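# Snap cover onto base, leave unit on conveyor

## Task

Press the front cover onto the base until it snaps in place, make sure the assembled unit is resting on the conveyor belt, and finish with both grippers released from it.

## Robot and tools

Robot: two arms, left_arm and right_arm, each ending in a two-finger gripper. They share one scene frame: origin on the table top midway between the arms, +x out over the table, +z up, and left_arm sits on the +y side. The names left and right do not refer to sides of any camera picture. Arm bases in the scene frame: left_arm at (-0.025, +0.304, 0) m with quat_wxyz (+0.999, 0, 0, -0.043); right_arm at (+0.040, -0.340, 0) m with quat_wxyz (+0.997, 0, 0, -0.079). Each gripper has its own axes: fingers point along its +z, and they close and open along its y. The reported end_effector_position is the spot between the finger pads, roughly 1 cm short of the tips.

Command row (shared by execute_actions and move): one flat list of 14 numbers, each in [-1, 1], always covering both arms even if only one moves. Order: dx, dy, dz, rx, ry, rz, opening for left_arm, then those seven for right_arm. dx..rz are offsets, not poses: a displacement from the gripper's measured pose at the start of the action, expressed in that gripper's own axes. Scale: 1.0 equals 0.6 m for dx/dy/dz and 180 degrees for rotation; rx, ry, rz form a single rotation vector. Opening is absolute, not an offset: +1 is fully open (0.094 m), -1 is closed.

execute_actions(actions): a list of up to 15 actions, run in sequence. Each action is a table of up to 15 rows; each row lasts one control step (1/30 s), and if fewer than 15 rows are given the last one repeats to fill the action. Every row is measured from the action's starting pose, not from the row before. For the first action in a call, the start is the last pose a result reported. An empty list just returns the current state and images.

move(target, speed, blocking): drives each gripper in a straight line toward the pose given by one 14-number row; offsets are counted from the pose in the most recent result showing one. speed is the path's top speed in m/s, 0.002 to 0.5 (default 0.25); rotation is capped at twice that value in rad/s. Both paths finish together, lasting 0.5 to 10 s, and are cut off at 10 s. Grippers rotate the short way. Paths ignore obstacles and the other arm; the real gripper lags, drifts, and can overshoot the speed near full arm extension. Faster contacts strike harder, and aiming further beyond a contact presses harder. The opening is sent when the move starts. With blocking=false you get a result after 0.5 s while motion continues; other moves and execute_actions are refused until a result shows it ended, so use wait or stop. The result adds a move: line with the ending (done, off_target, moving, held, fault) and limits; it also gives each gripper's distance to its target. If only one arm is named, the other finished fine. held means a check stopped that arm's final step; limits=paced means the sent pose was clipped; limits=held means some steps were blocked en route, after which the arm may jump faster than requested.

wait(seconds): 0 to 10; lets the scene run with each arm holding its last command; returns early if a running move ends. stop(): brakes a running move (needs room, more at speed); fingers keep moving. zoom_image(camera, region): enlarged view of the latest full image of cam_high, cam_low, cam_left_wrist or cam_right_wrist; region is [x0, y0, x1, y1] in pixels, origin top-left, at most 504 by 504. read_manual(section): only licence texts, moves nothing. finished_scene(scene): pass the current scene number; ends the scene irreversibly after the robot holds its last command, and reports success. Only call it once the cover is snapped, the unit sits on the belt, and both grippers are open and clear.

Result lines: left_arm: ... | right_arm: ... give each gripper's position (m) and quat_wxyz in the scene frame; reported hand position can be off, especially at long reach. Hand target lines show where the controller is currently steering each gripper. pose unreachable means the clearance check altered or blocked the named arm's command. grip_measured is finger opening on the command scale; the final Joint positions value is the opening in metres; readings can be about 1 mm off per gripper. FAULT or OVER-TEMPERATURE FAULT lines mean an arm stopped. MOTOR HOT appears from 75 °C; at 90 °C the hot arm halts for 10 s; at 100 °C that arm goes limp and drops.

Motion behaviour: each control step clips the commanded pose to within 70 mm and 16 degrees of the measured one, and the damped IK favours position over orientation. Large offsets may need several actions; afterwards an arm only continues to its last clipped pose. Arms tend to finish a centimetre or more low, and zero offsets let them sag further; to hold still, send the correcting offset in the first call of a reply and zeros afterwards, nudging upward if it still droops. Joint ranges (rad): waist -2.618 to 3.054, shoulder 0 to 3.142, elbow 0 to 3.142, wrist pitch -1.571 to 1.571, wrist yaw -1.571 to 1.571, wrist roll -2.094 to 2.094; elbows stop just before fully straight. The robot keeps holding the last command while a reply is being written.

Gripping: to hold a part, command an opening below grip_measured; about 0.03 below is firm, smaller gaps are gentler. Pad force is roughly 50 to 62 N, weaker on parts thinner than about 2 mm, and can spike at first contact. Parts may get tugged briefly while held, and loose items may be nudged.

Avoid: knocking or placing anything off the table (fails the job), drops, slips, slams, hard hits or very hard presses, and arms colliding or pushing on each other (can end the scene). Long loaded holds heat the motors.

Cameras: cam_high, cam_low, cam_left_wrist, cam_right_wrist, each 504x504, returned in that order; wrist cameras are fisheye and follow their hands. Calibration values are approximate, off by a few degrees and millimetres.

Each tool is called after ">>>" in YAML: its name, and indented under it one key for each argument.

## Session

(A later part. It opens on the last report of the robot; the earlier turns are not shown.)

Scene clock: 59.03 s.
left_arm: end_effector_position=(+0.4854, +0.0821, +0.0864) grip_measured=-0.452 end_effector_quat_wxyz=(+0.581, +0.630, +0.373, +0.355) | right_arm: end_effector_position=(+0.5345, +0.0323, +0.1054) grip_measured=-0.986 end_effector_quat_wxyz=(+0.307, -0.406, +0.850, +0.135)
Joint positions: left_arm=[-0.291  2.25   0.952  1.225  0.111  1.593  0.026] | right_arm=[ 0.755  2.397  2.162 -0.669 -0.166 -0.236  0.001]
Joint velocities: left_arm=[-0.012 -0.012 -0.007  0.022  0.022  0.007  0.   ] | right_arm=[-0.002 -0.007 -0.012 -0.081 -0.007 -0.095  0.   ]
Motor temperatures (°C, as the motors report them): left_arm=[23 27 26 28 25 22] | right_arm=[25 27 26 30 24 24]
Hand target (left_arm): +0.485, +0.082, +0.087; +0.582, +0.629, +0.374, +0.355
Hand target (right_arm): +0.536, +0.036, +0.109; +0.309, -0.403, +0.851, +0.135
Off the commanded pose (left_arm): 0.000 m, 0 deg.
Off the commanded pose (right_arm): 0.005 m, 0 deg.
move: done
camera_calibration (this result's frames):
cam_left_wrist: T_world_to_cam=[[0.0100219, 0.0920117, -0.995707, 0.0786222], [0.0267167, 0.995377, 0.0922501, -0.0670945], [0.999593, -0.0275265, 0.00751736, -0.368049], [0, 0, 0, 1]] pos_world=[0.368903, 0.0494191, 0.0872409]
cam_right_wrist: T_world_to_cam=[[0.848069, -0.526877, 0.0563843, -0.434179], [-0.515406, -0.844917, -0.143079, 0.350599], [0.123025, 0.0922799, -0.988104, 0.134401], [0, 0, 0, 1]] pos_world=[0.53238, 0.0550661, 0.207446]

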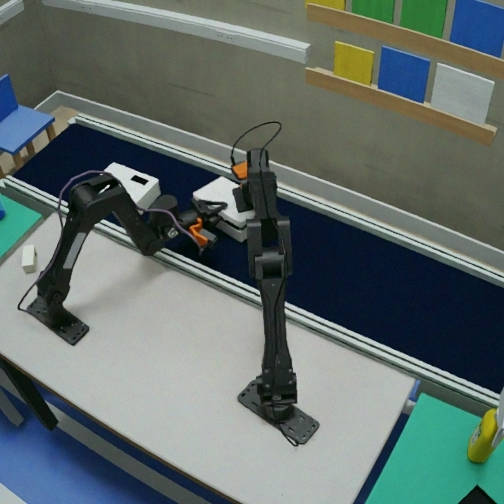

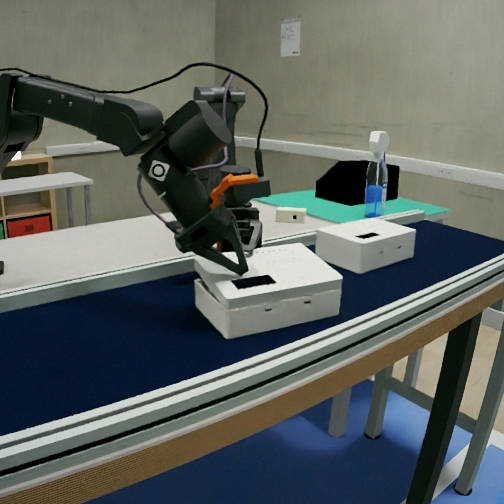

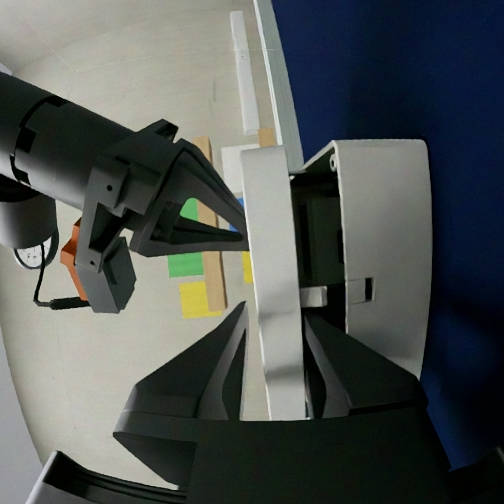

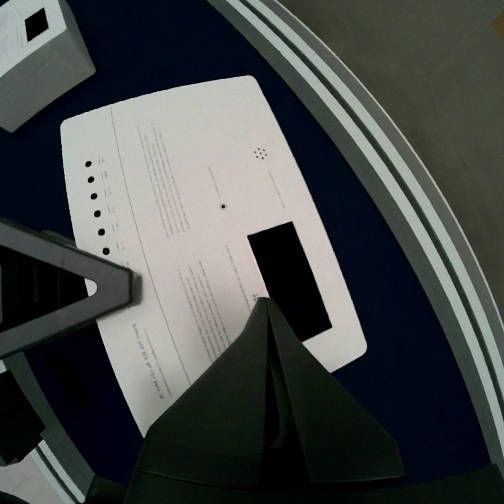

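>>> move:
  target: [0,0,0,0,0,0,-0.45,-0.017,0.046,0.03,0,0,0,-1]
  speed: 0.06

>>> move:
  target: [0,-0.01,-0.07,0,0,0,-0.45,0.005,0,0.006,0,0,0,-1]
  speed: 0.04

Scene clock: 60.20 s.
left_arm: end_effector_position=(+0.4853, +0.0822, +0.0850) grip_measured=-0.452 end_effector_quat_wxyz=(+0.579, +0.631, +0.374, +0.354) | right_arm: end_effector_position=(+0.5284, +0.0602, +0.1055) grip_measured=-0.986 end_effector_quat_wxyz=(+0.317, -0.406, +0.846, +0.137)
Joint positions: left_arm=[-0.291  2.25   0.952  1.219  0.111  1.593  0.026] | right_arm=[ 0.806  2.436  2.218 -0.658 -0.135 -0.199  0.001]
Joint velocities: left_arm=[-0.007  0.007 -0.002  0.007 -0.081  0.007  0.   ] | right_arm=[ 0.002  0.007  0.007  0.037 -0.066  0.11  -0.   ]
Motor temperatures (°C, as the motors report them): left_arm=[23 27 26 28 25 22] | right_arm=[25 27 26 30 24 24]
Hand target (left_arm): +0.485, +0.082, +0.086; +0.581, +0.630, +0.373, +0.355
Hand target (right_arm): +0.525, +0.065, +0.098; +0.307, -0.405, +0.850, +0.136
Off the commanded pose (left_arm): 0.001 m, 0 deg.
Off the commanded pose (right_arm): 0.010 m, 1 deg.
move: done
camera_calibration (this result's frames):
cam_left_wrist: T_world_to_cam=[[0.00525557, 0.0942978, -0.99553, 0.0794176], [0.0271922, 0.995162, 0.0944065, -0.0674037], [0.999616, -0.0275668, 0.00266598, -0.36754], [0, 0, 0, 1]] pos_world=[0.368814, 0.0494568, 0.0864058]
cam_right_wrist: T_world_to_cam=[[0.848289, -0.525453, 0.0656145, -0.415472], [-0.510405, -0.844348, -0.162985, 0.370464], [0.141042, 0.104768, -0.984444, 0.122062], [0, 0, 0, 1]] pos_world=[0.524311, 0.0817014, 0.207804]

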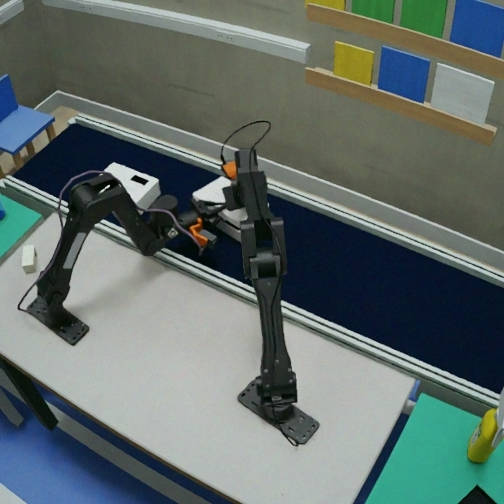

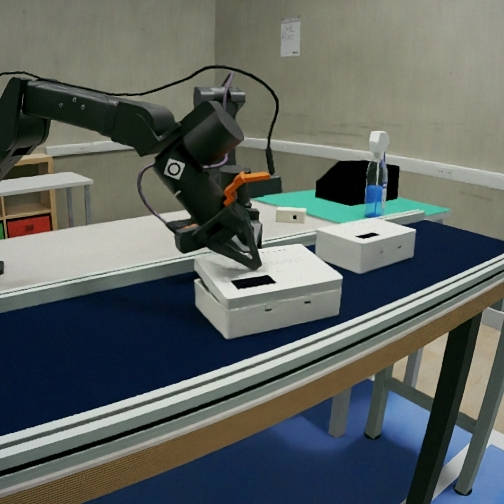

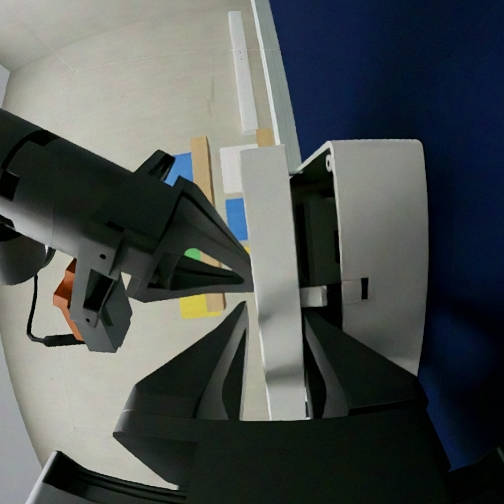

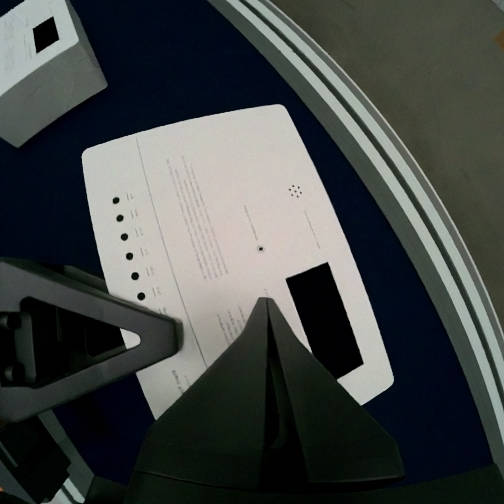

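Scene clock: 61.57 s.
left_arm: end_effector_position=(+0.4492, +0.0964, +0.0772) grip_measured=-0.452 end_effector_quat_wxyz=(+0.576, +0.635, +0.376, +0.352) | right_arm: end_effector_position=(+0.5291, +0.0607, +0.1063) grip_measured=-0.986 end_effector_quat_wxyz=(+0.319, -0.406, +0.845, +0.138)
Joint positions: left_arm=[-0.291  2.197  0.778  1.33   0.111  1.596  0.026] | right_arm=[ 0.806  2.436  2.218 -0.653 -0.135 -0.199  0.001]
Joint velocities: left_arm=[-0.012  0.002  0.007  0.081 -0.066 -0.051 -0.001] | right_arm=[-0.007 -0.017 -0.002 -0.066 -0.007 -0.11  -0.   ]
Motor temperatures (°C, as the motors report them): left_arm=[23 28 26 28 25 22] | right_arm=[25 27 26 30 24 24]
Hand target (left_arm): +0.448, +0.101, +0.083; +0.579, +0.631, +0.374, +0.354
Hand target (right_arm): +0.528, +0.060, +0.101; +0.317, -0.406, +0.846, +0.137
Off the commanded pose (left_arm): 0.008 m, 1 deg.
Off the commanded pose (right_arm): 0.006 m, 0 deg.
move: done
camera_calibration (this result's frames):
cam_left_wrist: T_world_to_cam=[[-0.00407847, 0.100818, -0.994896, 0.0740103], [0.0283303, 0.994517, 0.100664, -0.0808123], [0.99959, -0.0277752, -0.00691233, -0.330213], [0, 0, 0, 1]] pos_world=[0.332669, 0.0637359, 0.079485]
cam_right_wrist: T_world_to_cam=[[0.848026, -0.525652, 0.0673998, -0.4159], [-0.509751, -0.843854, -0.167526, 0.37156], [0.144936, 0.107709, -0.983561, 0.120337], [0, 0, 0, 1]] pos_world=[0.524656, 0.0819623, 0.208636]

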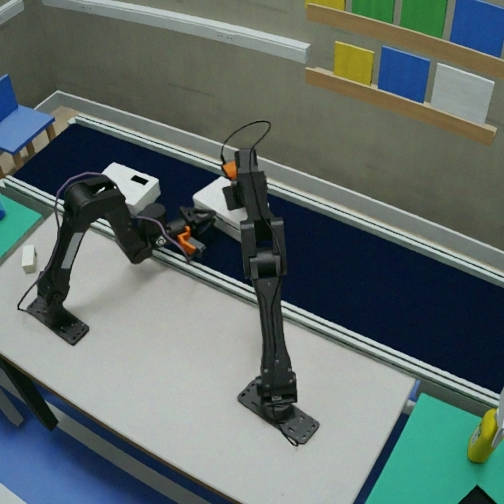

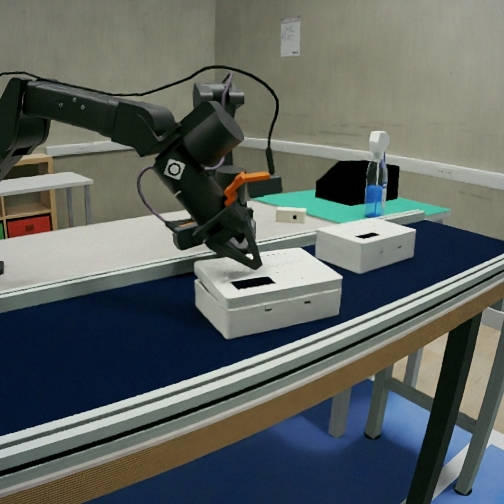

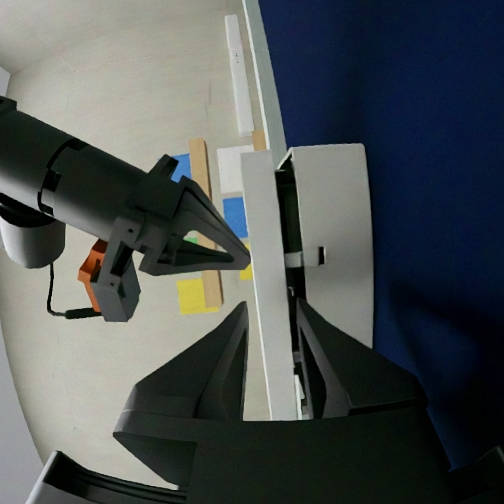

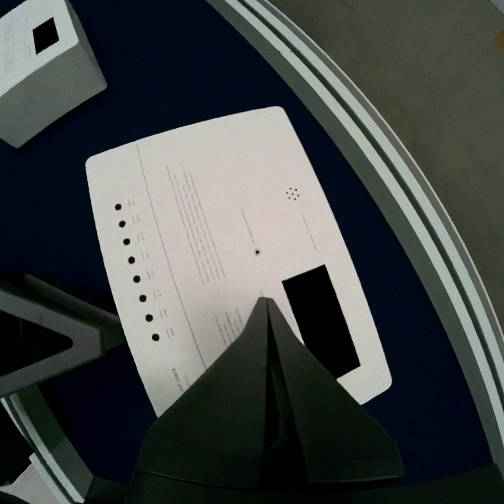

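>>> execute_actions:
  actions: []

Scene clock: 62.17 s.
left_arm: end_effector_position=(+0.4492, +0.0964, +0.0779) grip_measured=-0.452 end_effector_quat_wxyz=(+0.576, +0.634, +0.375, +0.353) | right_arm: end_effector_position=(+0.5292, +0.0608, +0.1064) grip_measured=-0.986 end_effector_quat_wxyz=(+0.319, -0.406, +0.845, +0.138)
Joint positions: left_arm=[-0.291  2.197  0.778  1.332  0.111  1.596  0.026] | right_arm=[ 0.806  2.436  2.218 -0.653 -0.135 -0.199  0.001]
Joint velocities: left_arm=[-0.007 -0.022  0.007 -0.022  0.037  0.007 -0.001] | right_arm=[ 0.007  0.007 -0.017 -0.007  0.037  0.051 -0.001]
Motor temperatures (°C, as the motors report them): left_arm=[23 28 26 28 25 22] | right_arm=[25 28 26 30 24 24]
Hand target (left_arm): +0.448, +0.101, +0.083; +0.579, +0.631, +0.374, +0.354
Hand target (right_arm): +0.528, +0.060, +0.101; +0.317, -0.406, +0.846, +0.137
Off the commanded pose (left_arm): 0.007 m, 1 deg.
Off the commanded pose (right_arm): 0.006 m, 0 deg.
camera_calibration (this result's frames):
cam_left_wrist: T_world_to_cam=[[-0.00160703, 0.0998433, -0.995002, 0.0736597], [0.0280814, 0.994615, 0.0997592, -0.0806858], [0.999604, -0.0277807, -0.00440212, -0.330465], [0, 0, 0, 1]] pos_world=[0.332718, 0.0637164, 0.079886]
cam_right_wrist: T_world_to_cam=[[0.848005, -0.525667, 0.067537, -0.415933], [-0.5097, -0.843815, -0.167875, 0.371644], [0.145235, 0.107936, -0.983492, 0.120204], [0, 0, 0, 1]] pos_world=[0.524683, 0.0819823, 0.208701]

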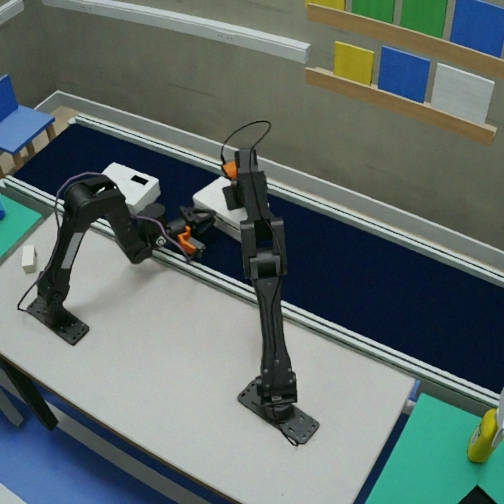

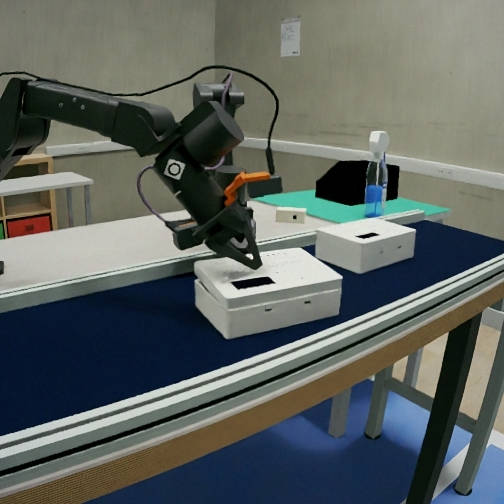

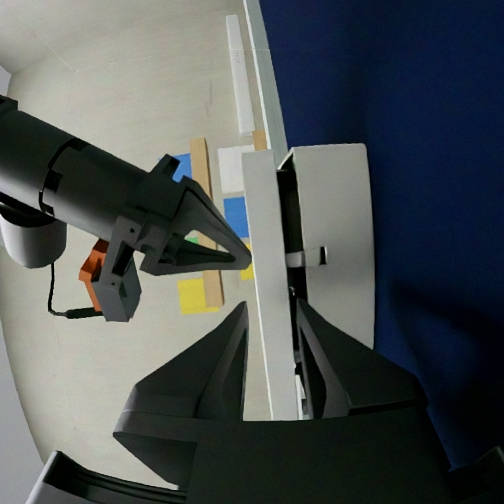

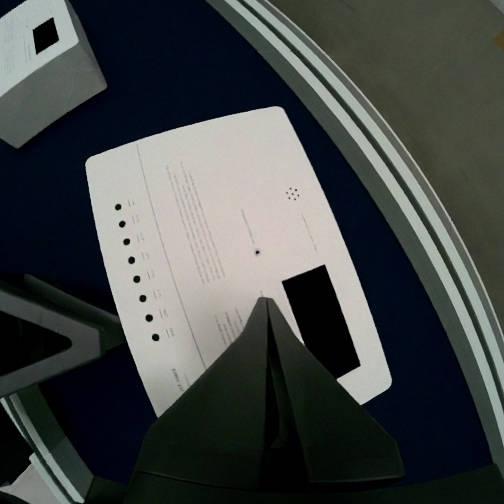

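>>> zoom_image:
  camera: "cam_left_wrist"
  region: [220, 130, 400, 330]

>>> zoom_image:
  camera: "cam_low"
  region: [170, 210, 360, 350]

Region (220, 130, 400, 330) of cam_left_wrist's 504x504 image, scaled by 2.520, with more detail than that image has; it fills the left 454 columns of this view, and the rest is white.

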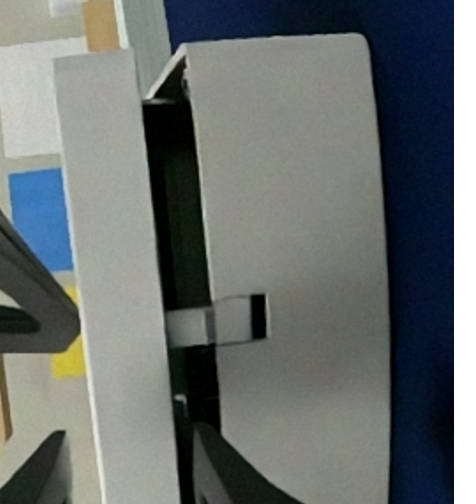

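Region (170, 210, 360, 350) of cam_low's 504x504 image, scaled by 2.653, with more detail than that image has; it fills the top 371 rows of this view, and the rest is white.

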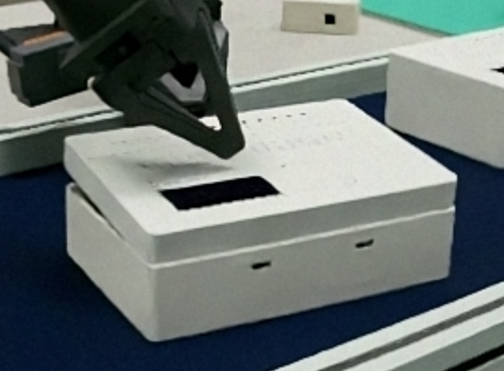

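>>> move:
  target: [0,0.01,-0.07,0,0,0,-0.45,-0.012,0.075,-0.024,0,0,0,-1]
  speed: 0.1

>>> move:
  target: [0,0.01,0,0,0,0,-0.45,0.04,0,0.05,0,0,0,-1]
  speed: 0.04

Scene clock: 63.50 s.
left_arm: end_effector_position=(+0.4145, +0.1101, +0.0841) grip_measured=-0.452 end_effector_quat_wxyz=(+0.574, +0.637, +0.376, +0.352) | right_arm: end_effector_position=(+0.4929, +0.0905, +0.1192) grip_measured=-0.986 end_effector_quat_wxyz=(+0.319, -0.413, +0.841, +0.142)
Joint positions: left_arm=[-0.291  2.1    0.614  1.391  0.111  1.598  0.026] | right_arm=[ 0.891  2.383  2.172 -0.652 -0.093 -0.146  0.001]
Joint velocities: left_arm=[ 0.002 -0.002  0.002 -0.051  0.081 -0.022 -0.001] | right_arm=[-0.002 -0.002 -0.012  0.007  0.051 -0.022 -0.   ]
Motor temperatures (°C, as the motors report them): left_arm=[23 28 26 28 25 22] | right_arm=[25 28 26 30 24 24]
Hand target (left_arm): +0.413, +0.115, +0.088; +0.576, +0.634, +0.375, +0.353
Hand target (right_arm): +0.492, +0.087, +0.122; +0.319, -0.406, +0.845, +0.138
Off the commanded pose (left_arm): 0.007 m, 0 deg.
Off the commanded pose (right_arm): 0.005 m, 1 deg.
move: done
camera_calibration (this result's frames):
cam_left_wrist: T_world_to_cam=[[-0.00775711, 0.105107, -0.994431, 0.0802908], [0.0289561, 0.994067, 0.104843, -0.0946935], [0.999551, -0.0279816, -0.0107546, -0.294736], [0, 0, 0, 1]] pos_world=[0.297968, 0.0774453, 0.0866018]
cam_right_wrist: T_world_to_cam=[[0.857193, -0.510721, 0.0662178, -0.376132], [-0.494611, -0.852247, -0.170398, 0.374019], [0.14346, 0.113312, -0.983148, 0.135197], [0, 0, 0, 1]] pos_world=[0.488016, 0.111339, 0.221557]

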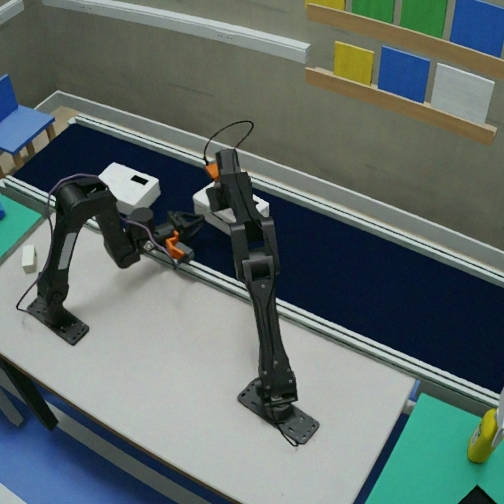

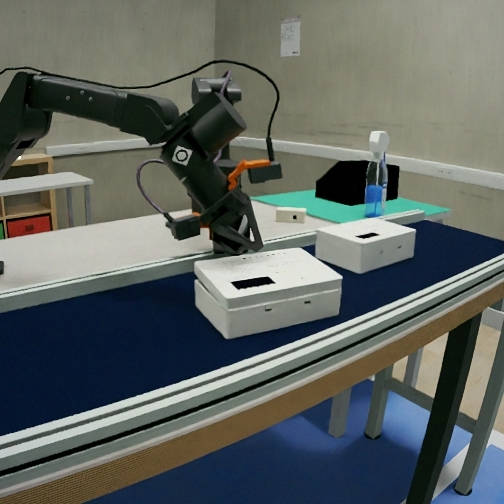

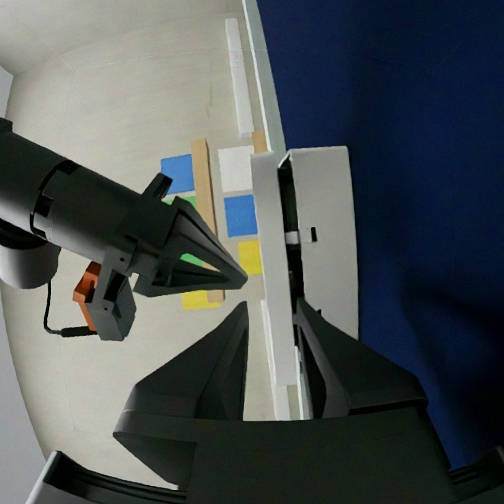

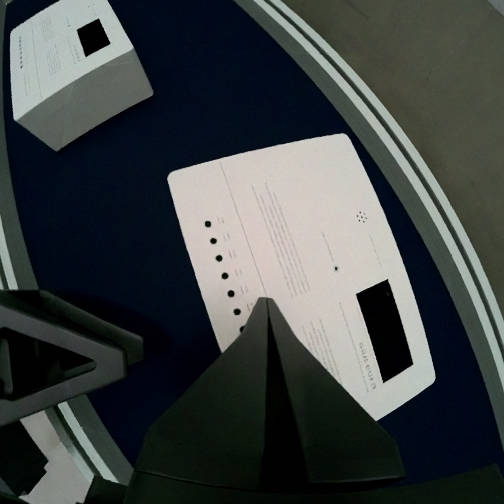

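Scene clock: 64.73 s.
left_arm: end_effector_position=(+0.4147, +0.1100, +0.0884) grip_measured=-0.452 end_effector_quat_wxyz=(+0.576, +0.635, +0.374, +0.354) | right_arm: end_effector_position=(+0.5006, +0.0974, +0.1052) grip_measured=-0.986 end_effector_quat_wxyz=(+0.345, -0.409, +0.831, +0.149)
Joint positions: left_arm=[-0.291  2.088  0.614  1.387  0.111  1.6    0.026] | right_arm=[ 0.891  2.383  2.079 -0.5   -0.093 -0.146  0.001]
Joint velocities: left_arm=[-0.002 -0.002  0.027  0.051 -0.037 -0.095  0.001] | right_arm=[-0.012  0.007 -0.037 -0.037 -0.007  0.007 -0.   ]
Motor temperatures (°C, as the motors report them): left_arm=[23 28 26 28 25 22] | right_arm=[25 28 26 30 24 24]
Hand target (left_arm): +0.415, +0.110, +0.090; +0.574, +0.637, +0.376, +0.352
Hand target (right_arm): +0.494, +0.091, +0.081; +0.319, -0.413, +0.841, +0.142
Off the commanded pose (left_arm): 0.002 m, 0 deg.
Off the commanded pose (right_arm): 0.026 m, 3 deg.
move: off_target (right_arm)
camera_calibration (this result's frames):
cam_left_wrist: T_world_to_cam=[[0.0000227173, 0.103658, -0.994613, 0.0815574], [0.0282795, 0.994215, 0.103618, -0.094678], [0.9996, -0.0281295, -0.00290882, -0.295656], [0, 0, 0, 1]] pos_world=[0.298214, 0.0773595, 0.0900684]
cam_right_wrist: T_world_to_cam=[[0.853821, -0.513888, 0.0831252, -0.378042], [-0.486306, -0.844365, -0.224843, 0.382102], [0.185732, 0.151551, -0.970843, 0.0934226], [0, 0, 0, 1]] pos_world=[0.491247, 0.114204, 0.208036]

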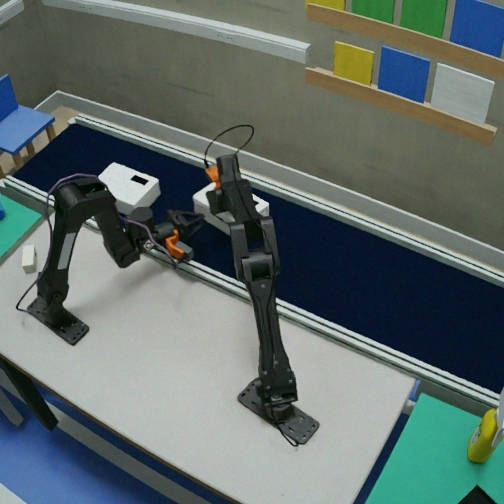

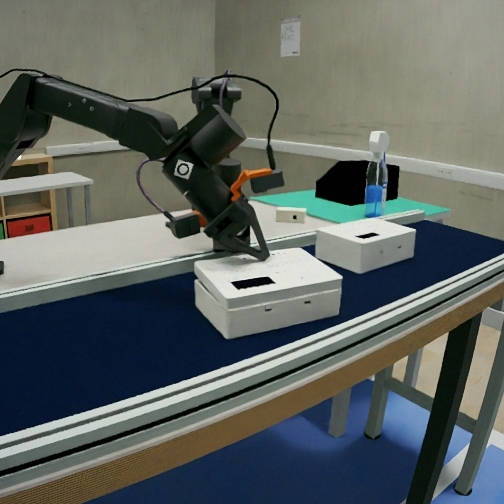

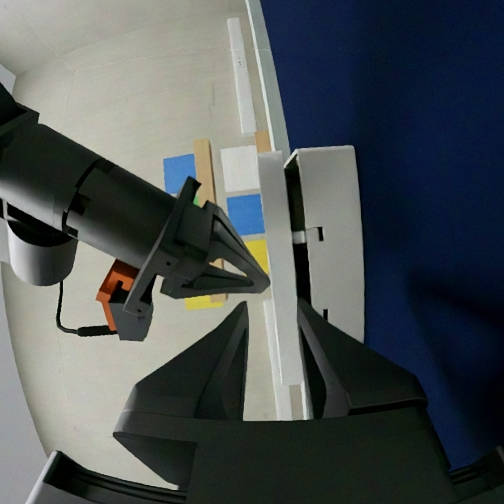

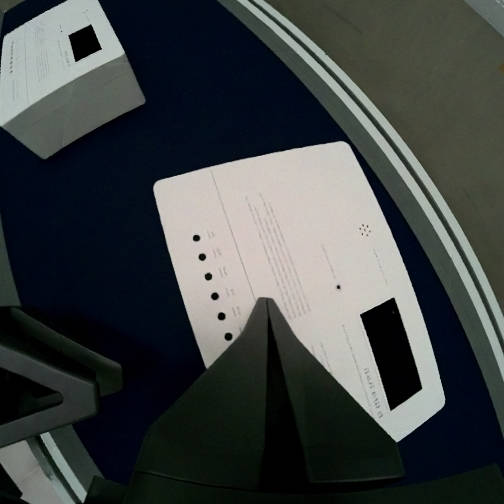

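>>> move:
  target: [0,0.005,0,0,0,0,-0.45,0.074,0.005,0.056,0,0,0,-1]
  speed: 0.05

Scene clock: 66.37 s.
left_arm: end_effector_position=(+0.4147, +0.1100, +0.0883) grip_measured=-0.452 end_effector_quat_wxyz=(+0.575, +0.635, +0.374, +0.354) | right_arm: end_effector_position=(+0.5130, +0.1085, +0.1027) grip_measured=-0.986 end_effector_quat_wxyz=(+0.411, -0.399, +0.802, +0.168)
Joint positions: left_arm=[-0.291  2.088  0.614  1.386  0.111  1.601  0.026] | right_arm=[ 0.891  2.363  1.92  -0.21  -0.093 -0.146  0.001]
Joint velocities: left_arm=[-0.007 -0.002  0.012 -0.095 -0.007 -0.022  0.   ] | right_arm=[-0.012 -0.012 -0.012 -0.007  0.022 -0.022 -0.   ]
Motor temperatures (°C, as the motors report them): left_arm=[23 28 26 29 25 22] | right_arm=[25 28 26 30 24 24]
Hand target (left_arm): +0.415, +0.110, +0.091; +0.576, +0.635, +0.374, +0.354
Hand target (right_arm): +0.494, +0.093, +0.052; +0.345, -0.409, +0.831, +0.149
Off the commanded pose (left_arm): 0.003 m, 0 deg.
Off the commanded pose (right_arm): 0.058 m, 9 deg.
move: off_target (right_arm)
camera_calibration (this result's frames):
cam_left_wrist: T_world_to_cam=[[0.00021069, 0.1048, -0.994493, 0.0812495], [0.0283597, 0.994093, 0.104764, -0.094792], [0.999598, -0.0282256, -0.00276265, -0.29565], [0, 0, 0, 1]] pos_world=[0.298202, 0.0773722, 0.089916]
cam_right_wrist: T_world_to_cam=[[0.841974, -0.524533, 0.126277, -0.379896], [-0.453087, -0.814516, -0.36232, 0.390822], [0.292903, 0.24785, -0.92346, 0.0167367], [0, 0, 0, 1]] pos_world=[0.492037, 0.114914, 0.20503]

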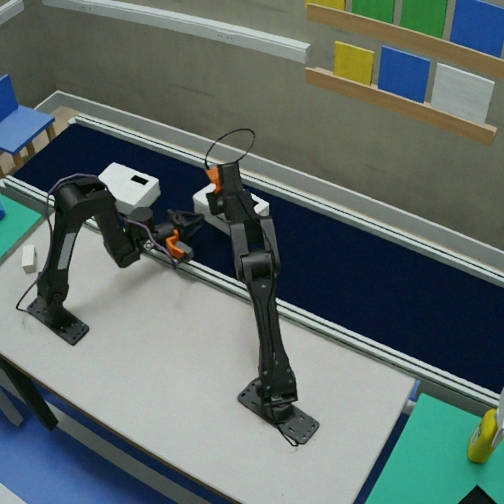

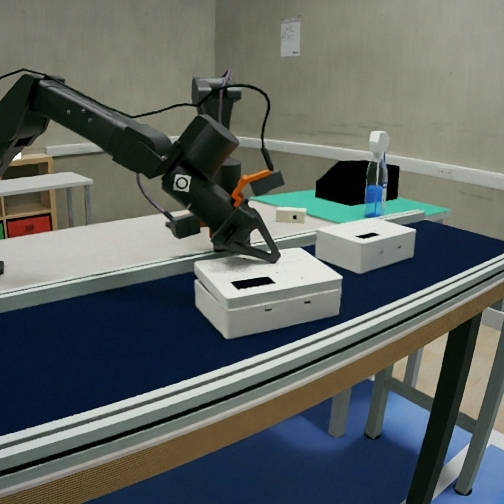

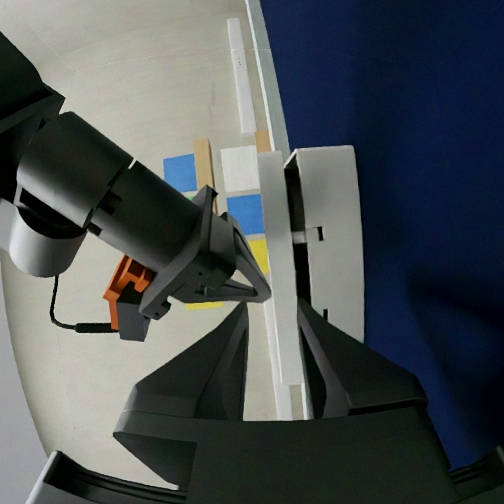

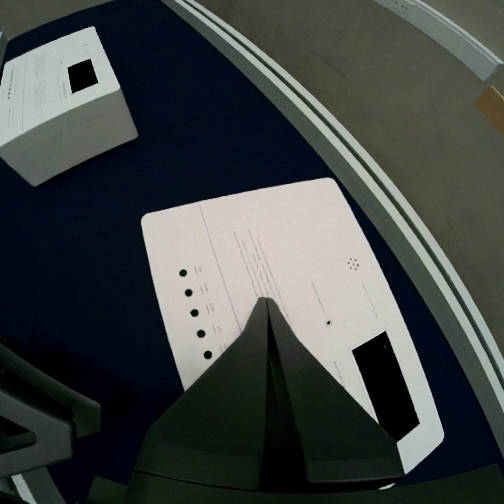

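>>> move:
  target: [0.02,0.08,0.103,0.33,0,0,-1,0.03,-0.108,-0.14,0,0,0,-1]
  speed: 0.25

Scene clock: 70.10 s.
left_arm: end_effector_position=(+0.4849, +0.0927, +0.1285) grip_measured=-0.997 end_effector_quat_wxyz=(+0.194, +0.829, +0.509, +0.124) | right_arm: end_effector_position=(+0.5187, +0.0142, +0.1411) grip_measured=-0.986 end_effector_quat_wxyz=(+0.417, -0.396, +0.801, +0.164)
Joint positions: left_arm=[-0.3    2.274  2.157 -0.989  0.029  1.649  0.   ] | right_arm=[ 0.733  2.106  1.647 -0.199 -0.207 -0.243  0.001]
Joint velocities: left_arm=[-0.012 -0.012 -0.002  0.022 -0.081 -0.022  0.   ] | right_arm=[-0.022 -0.002 -0.007 -0.051 -0.066 -0.007  0.   ]
Motor temperatures (°C, as the motors report them): left_arm=[23 28 26 28 25 22] | right_arm=[25 29 26 30 24 24]
Hand target (left_arm): +0.481, +0.088, +0.128; +0.187, +0.833, +0.506, +0.121
Hand target (right_arm): +0.514, +0.008, +0.142; +0.411, -0.400, +0.802, +0.167
Off the commanded pose (left_arm): 0.008 m, 2 deg.
Off the commanded pose (right_arm): 0.008 m, 1 deg.
move: done
camera_calibration (this result's frames):
cam_left_wrist: T_world_to_cam=[[-0.74588, 0.462055, -0.479759, 0.385492], [0.259619, 0.864979, 0.42943, -0.225683], [0.613401, 0.195749, -0.765128, -0.101696], [0, 0, 0, 1]] pos_world=[0.408503, 0.0369995, 0.204048]
cam_right_wrist: T_world_to_cam=[[0.835495, -0.532489, 0.13566, -0.436834], [-0.456625, -0.810131, -0.36767, 0.333035], [0.305683, 0.245241, -0.920008, 0.0668197], [0, 0, 0, 1]] pos_world=[0.496619, 0.0208059, 0.243182]

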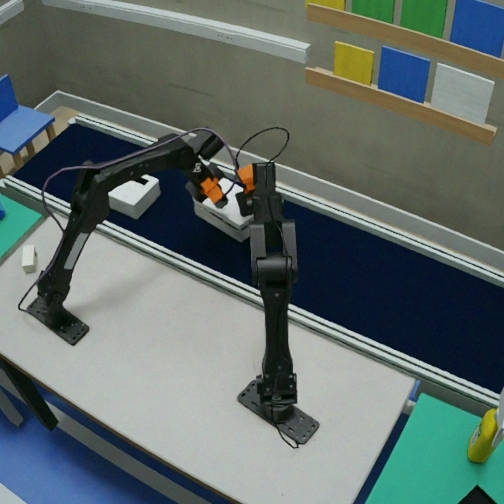

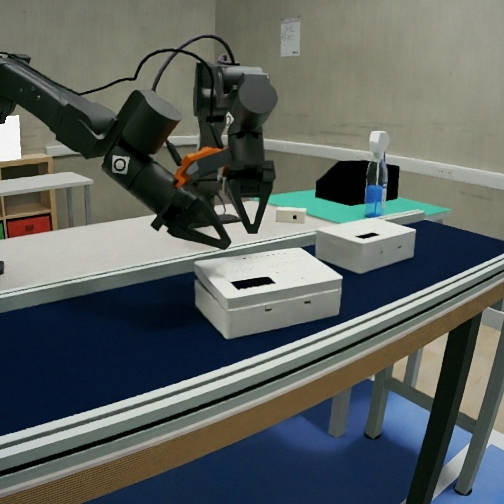

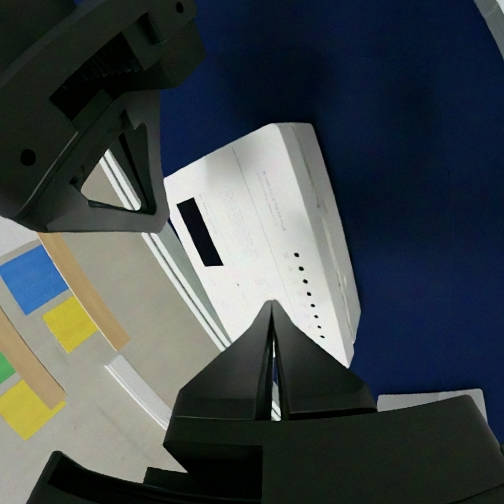

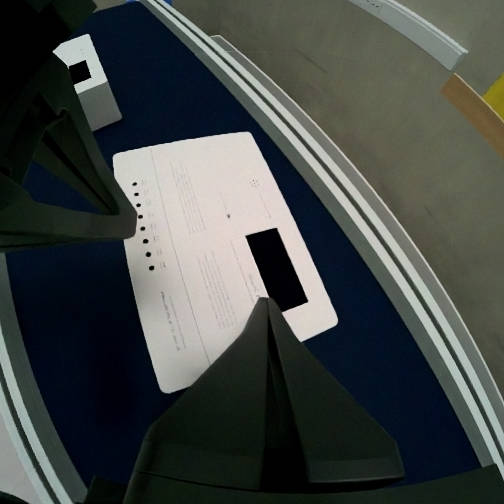

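>>> move:
  target: [0,-0.025,0.115,0,0,0,-1,0.0,-0.08,-0.1,0,0,0,-1]
  speed: 0.06

Scene clock: 71.93 s.
left_arm: end_effector_position=(+0.5097, +0.0827, +0.0885) grip_measured=-0.997 end_effector_quat_wxyz=(+0.222, +0.822, +0.504, +0.145) | right_arm: end_effector_position=(+0.5302, -0.0479, +0.1786) grip_measured=-0.986 end_effector_quat_wxyz=(+0.422, -0.392, +0.802, +0.158)
Joint positions: left_arm=[-0.3    2.322  2.044 -0.756  0.029  1.649  0.   ] | right_arm=[ 0.604  1.996  1.632 -0.304 -0.293 -0.322  0.001]
Joint velocities: left_arm=[-0.022  0.002 -0.002  0.051 -0.022  0.037 -0.   ] | right_arm=[-0.002  0.012 -0.002 -0.066  0.022 -0.037 -0.   ]
Motor temperatures (°C, as the motors report them): left_arm=[23 28 26 28 25 22] | right_arm=[25 29 26 30 24 24]
Hand target (left_arm): +0.500, +0.087, +0.060; +0.194, +0.829, +0.509, +0.124
Hand target (right_arm): +0.524, -0.052, +0.180; +0.417, -0.397, +0.802, +0.163
Off the commanded pose (left_arm): 0.030 m, 4 deg.
Off the commanded pose (right_arm): 0.008 m, 1 deg.
move: off_target (left_arm)
camera_calibration (this result's frames):
cam_left_wrist: T_world_to_cam=[[-0.711571, 0.448169, -0.541121, 0.378593], [0.230996, 0.876563, 0.42223, -0.19198], [0.663557, 0.175449, -0.727262, -0.17284], [0, 0, 0, 1]] pos_world=[0.428432, 0.0289339, 0.160224]
cam_right_wrist: T_world_to_cam=[[0.826621, -0.54329, 0.146743, -0.482396], [-0.462875, -0.804687, -0.371787, 0.306047], [0.32007, 0.239404, -0.916647, 0.104469], [0, 0, 0, 1]] pos_world=[0.506983, -0.0408192, 0.280334]

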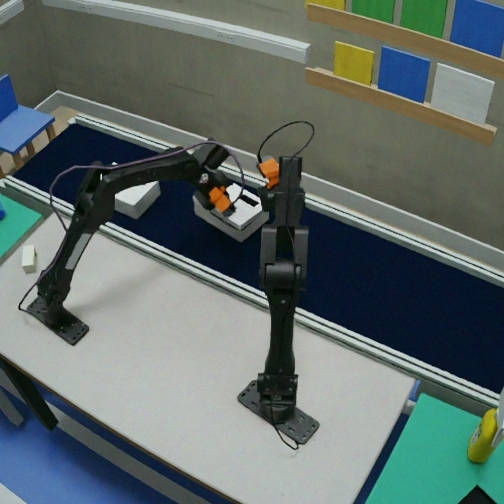

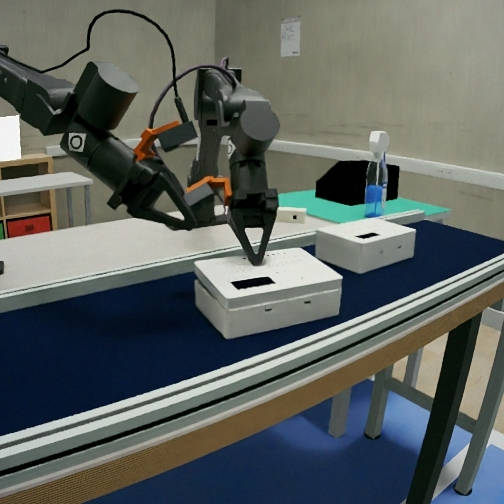

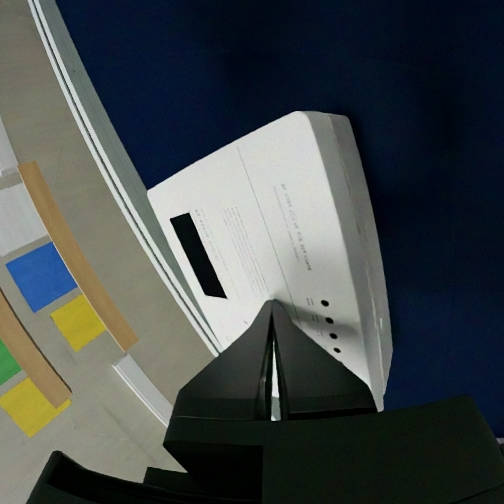

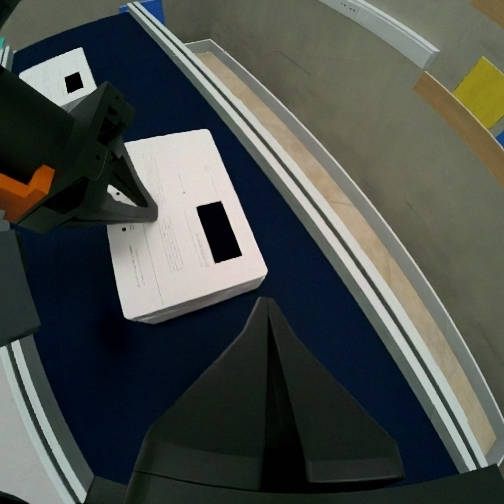

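>>> zoom_image:
  camera: "cam_low"
  region: [170, 210, 360, 350]

>>> zoom_image:
  camera: "cam_right_wrist"
  region: [90, 200, 290, 340]

Region (170, 210, 360, 350) of cam_low's 504x504 image, scaled by 2.653, with more detail than that image has; it fills the top 371 rows of this view, and the rest is white.

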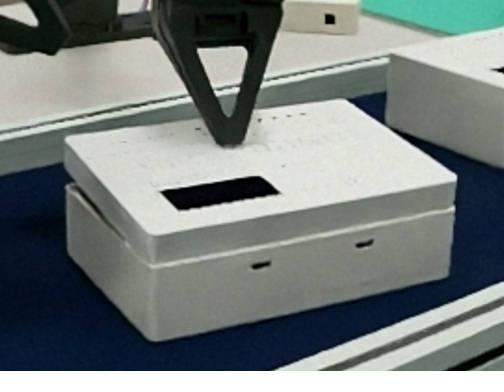

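Region (90, 200, 290, 340) of cam_right_wrist's 504x504 image, scaled by 2.520, with more detail than that image has; it fills the top 353 rows of this view, and the rest is white.

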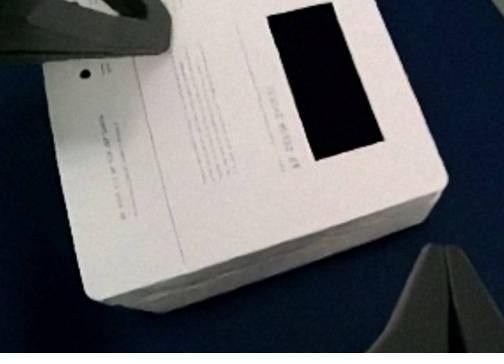

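>>> move:
  target: [0,-0.085,0.075,0.04,0,0,-1,0.0,0,0,0,0,0,-1]
  speed: 0.06

Scene clock: 73.57 s.
left_arm: end_effector_position=(+0.5209, +0.0782, +0.0854) grip_measured=-0.997 end_effector_quat_wxyz=(+0.245, +0.815, +0.499, +0.162) | right_arm: end_effector_position=(+0.5297, -0.0478, +0.1783) grip_measured=-0.986 end_effector_quat_wxyz=(+0.422, -0.393, +0.802, +0.158)
Joint positions: left_arm=[-0.3    2.322  2.    -0.653  0.029  1.649  0.   ] | right_arm=[ 0.604  1.996  1.632 -0.306 -0.295 -0.323  0.001]
Joint velocities: left_arm=[-0.002 -0.012 -0.007 -0.051 -0.022 -0.051 -0.   ] | right_arm=[-0.017 -0.017 -0.007 -0.007  0.022  0.051 -0.001]
Motor temperatures (°C, as the motors report them): left_arm=[23 28 26 28 25 22] | right_arm=[25 29 26 30 24 24]
Hand target (left_arm): +0.491, +0.094, +0.028; +0.171, +0.834, +0.513, +0.113
Hand target (right_arm): +0.530, -0.048, +0.179; +0.422, -0.392, +0.802, +0.158
Off the commanded pose (left_arm): 0.070 m, 11 deg.
Off the commanded pose (right_arm): 0.001 m, 0 deg.
move: off_target (left_arm)
camera_calibration (this result's frames):
cam_left_wrist: T_world_to_cam=[[-0.680171, 0.435461, -0.589696, 0.375656], [0.20776, 0.885967, 0.414606, -0.177301], [0.702995, 0.159488, -0.693081, -0.203851], [0, 0, 0, 1]] pos_world=[0.435653, 0.0260114, 0.153747]
cam_right_wrist: T_world_to_cam=[[0.827852, -0.541651, 0.14586, -0.482369], [-0.461906, -0.805777, -0.370629, 0.305031], [0.318282, 0.239452, -0.917256, 0.105358], [0, 0, 0, 1]] pos_world=[0.506693, -0.0407162, 0.280052]

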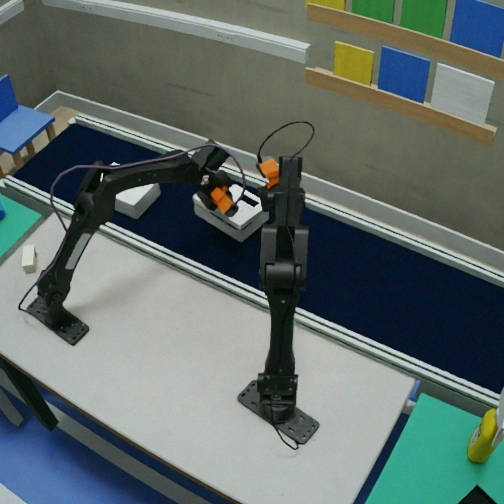

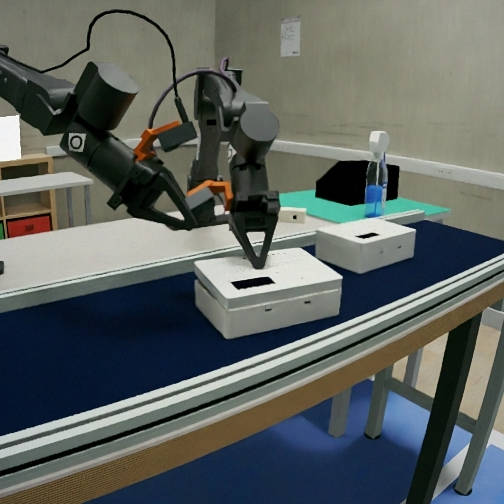

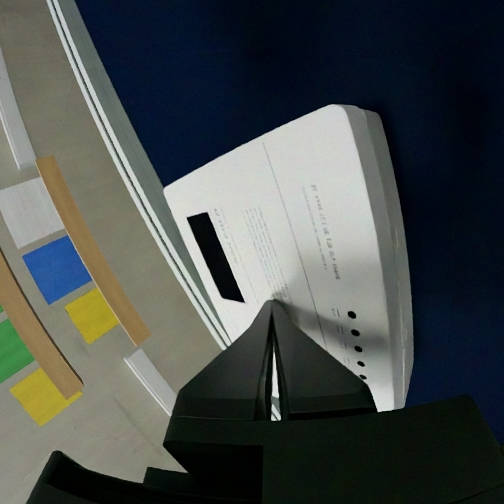

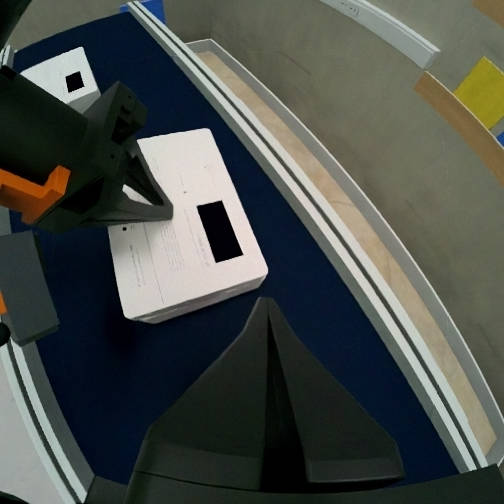

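>>> move:
  target: [-0.023,-0.07,-0.1,0,0,0,-1,0.004,0.1,0.148,0,0,0,-1]
  speed: 0.15

Scene clock: 75.47 s.
left_arm: end_effector_position=(+0.4576, +0.0975, +0.1116) grip_measured=-0.997 end_effector_quat_wxyz=(+0.244, +0.817, +0.497, +0.162) | right_arm: end_effector_position=(+0.5244, +0.0364, +0.1094) grip_measured=-0.986 end_effector_quat_wxyz=(+0.407, -0.399, +0.806, +0.158)
Joint positions: left_arm=[-0.313  2.029  1.638 -0.585  0.022  1.644  0.   ] | right_arm=[ 0.768  2.212  1.705 -0.172 -0.171 -0.227  0.001]
Joint velocities: left_arm=[ 0.002  0.002 -0.022 -0.007  0.037 -0.007 -0.001] | right_arm=[-0.002  0.017  0.017 -0.037  0.022  0.007 -0.001]
Motor temperatures (°C, as the motors report them): left_arm=[23 28 26 28 25 22] | right_arm=[25 29 26 30 24 24]
Hand target (left_arm): +0.453, +0.095, +0.112; +0.245, +0.815, +0.499, +0.162
Hand target (right_arm): +0.531, +0.042, +0.120; +0.422, -0.392, +0.801, +0.159
Off the commanded pose (left_arm): 0.005 m, 0 deg.
Off the commanded pose (right_arm): 0.013 m, 2 deg.
move: off_target (right_arm)
camera_calibration (this result's frames):
cam_left_wrist: T_world_to_cam=[[-0.678068, 0.441492, -0.587629, 0.337844], [0.213097, 0.883244, 0.417697, -0.194667], [0.70343, 0.158005, -0.69298, -0.144423], [0, 0, 0, 1]] pos_world=[0.372156, 0.0456021, 0.179756]
cam_right_wrist: T_world_to_cam=[[0.836208, -0.531451, 0.135338, -0.425865], [-0.463188, -0.816542, -0.344552, 0.34304], [0.293622, 0.22543, -0.92896, 0.0384552], [0, 0, 0, 1]] pos_world=[0.503712, 0.0451112, 0.211554]

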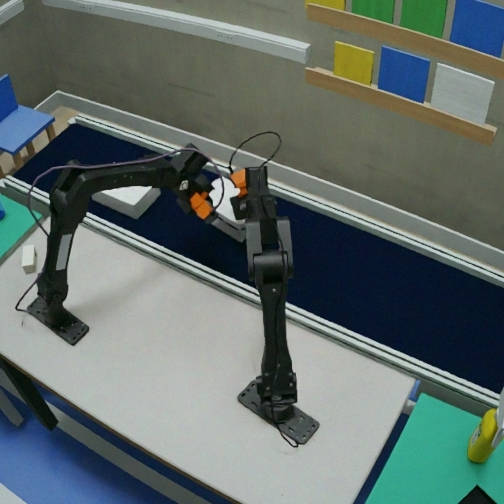

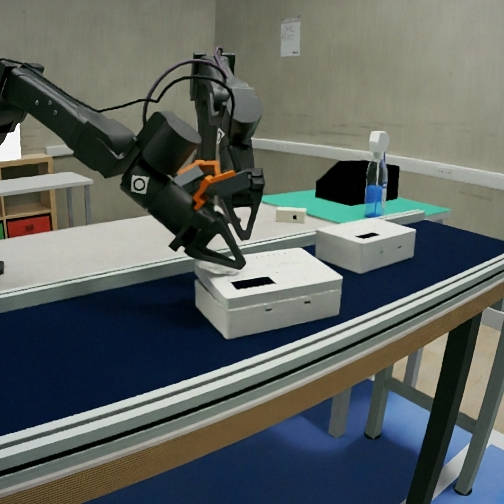

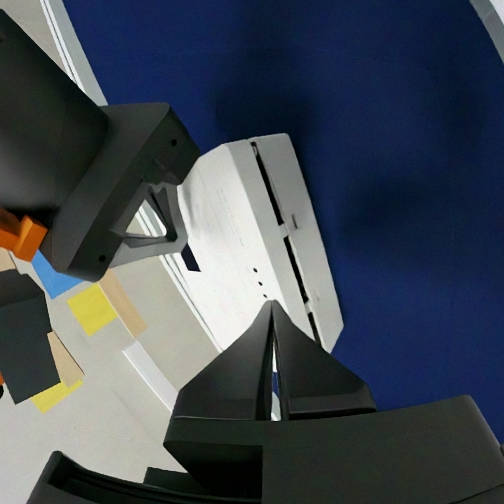

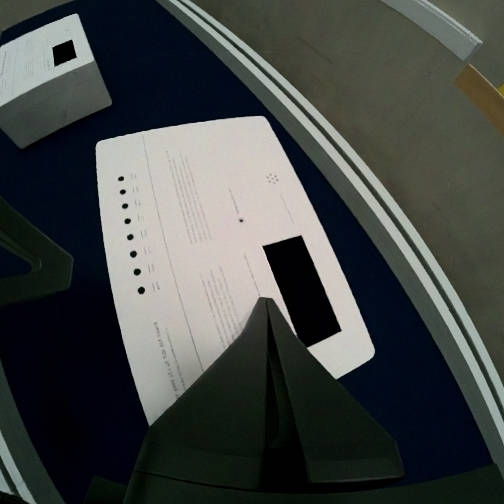

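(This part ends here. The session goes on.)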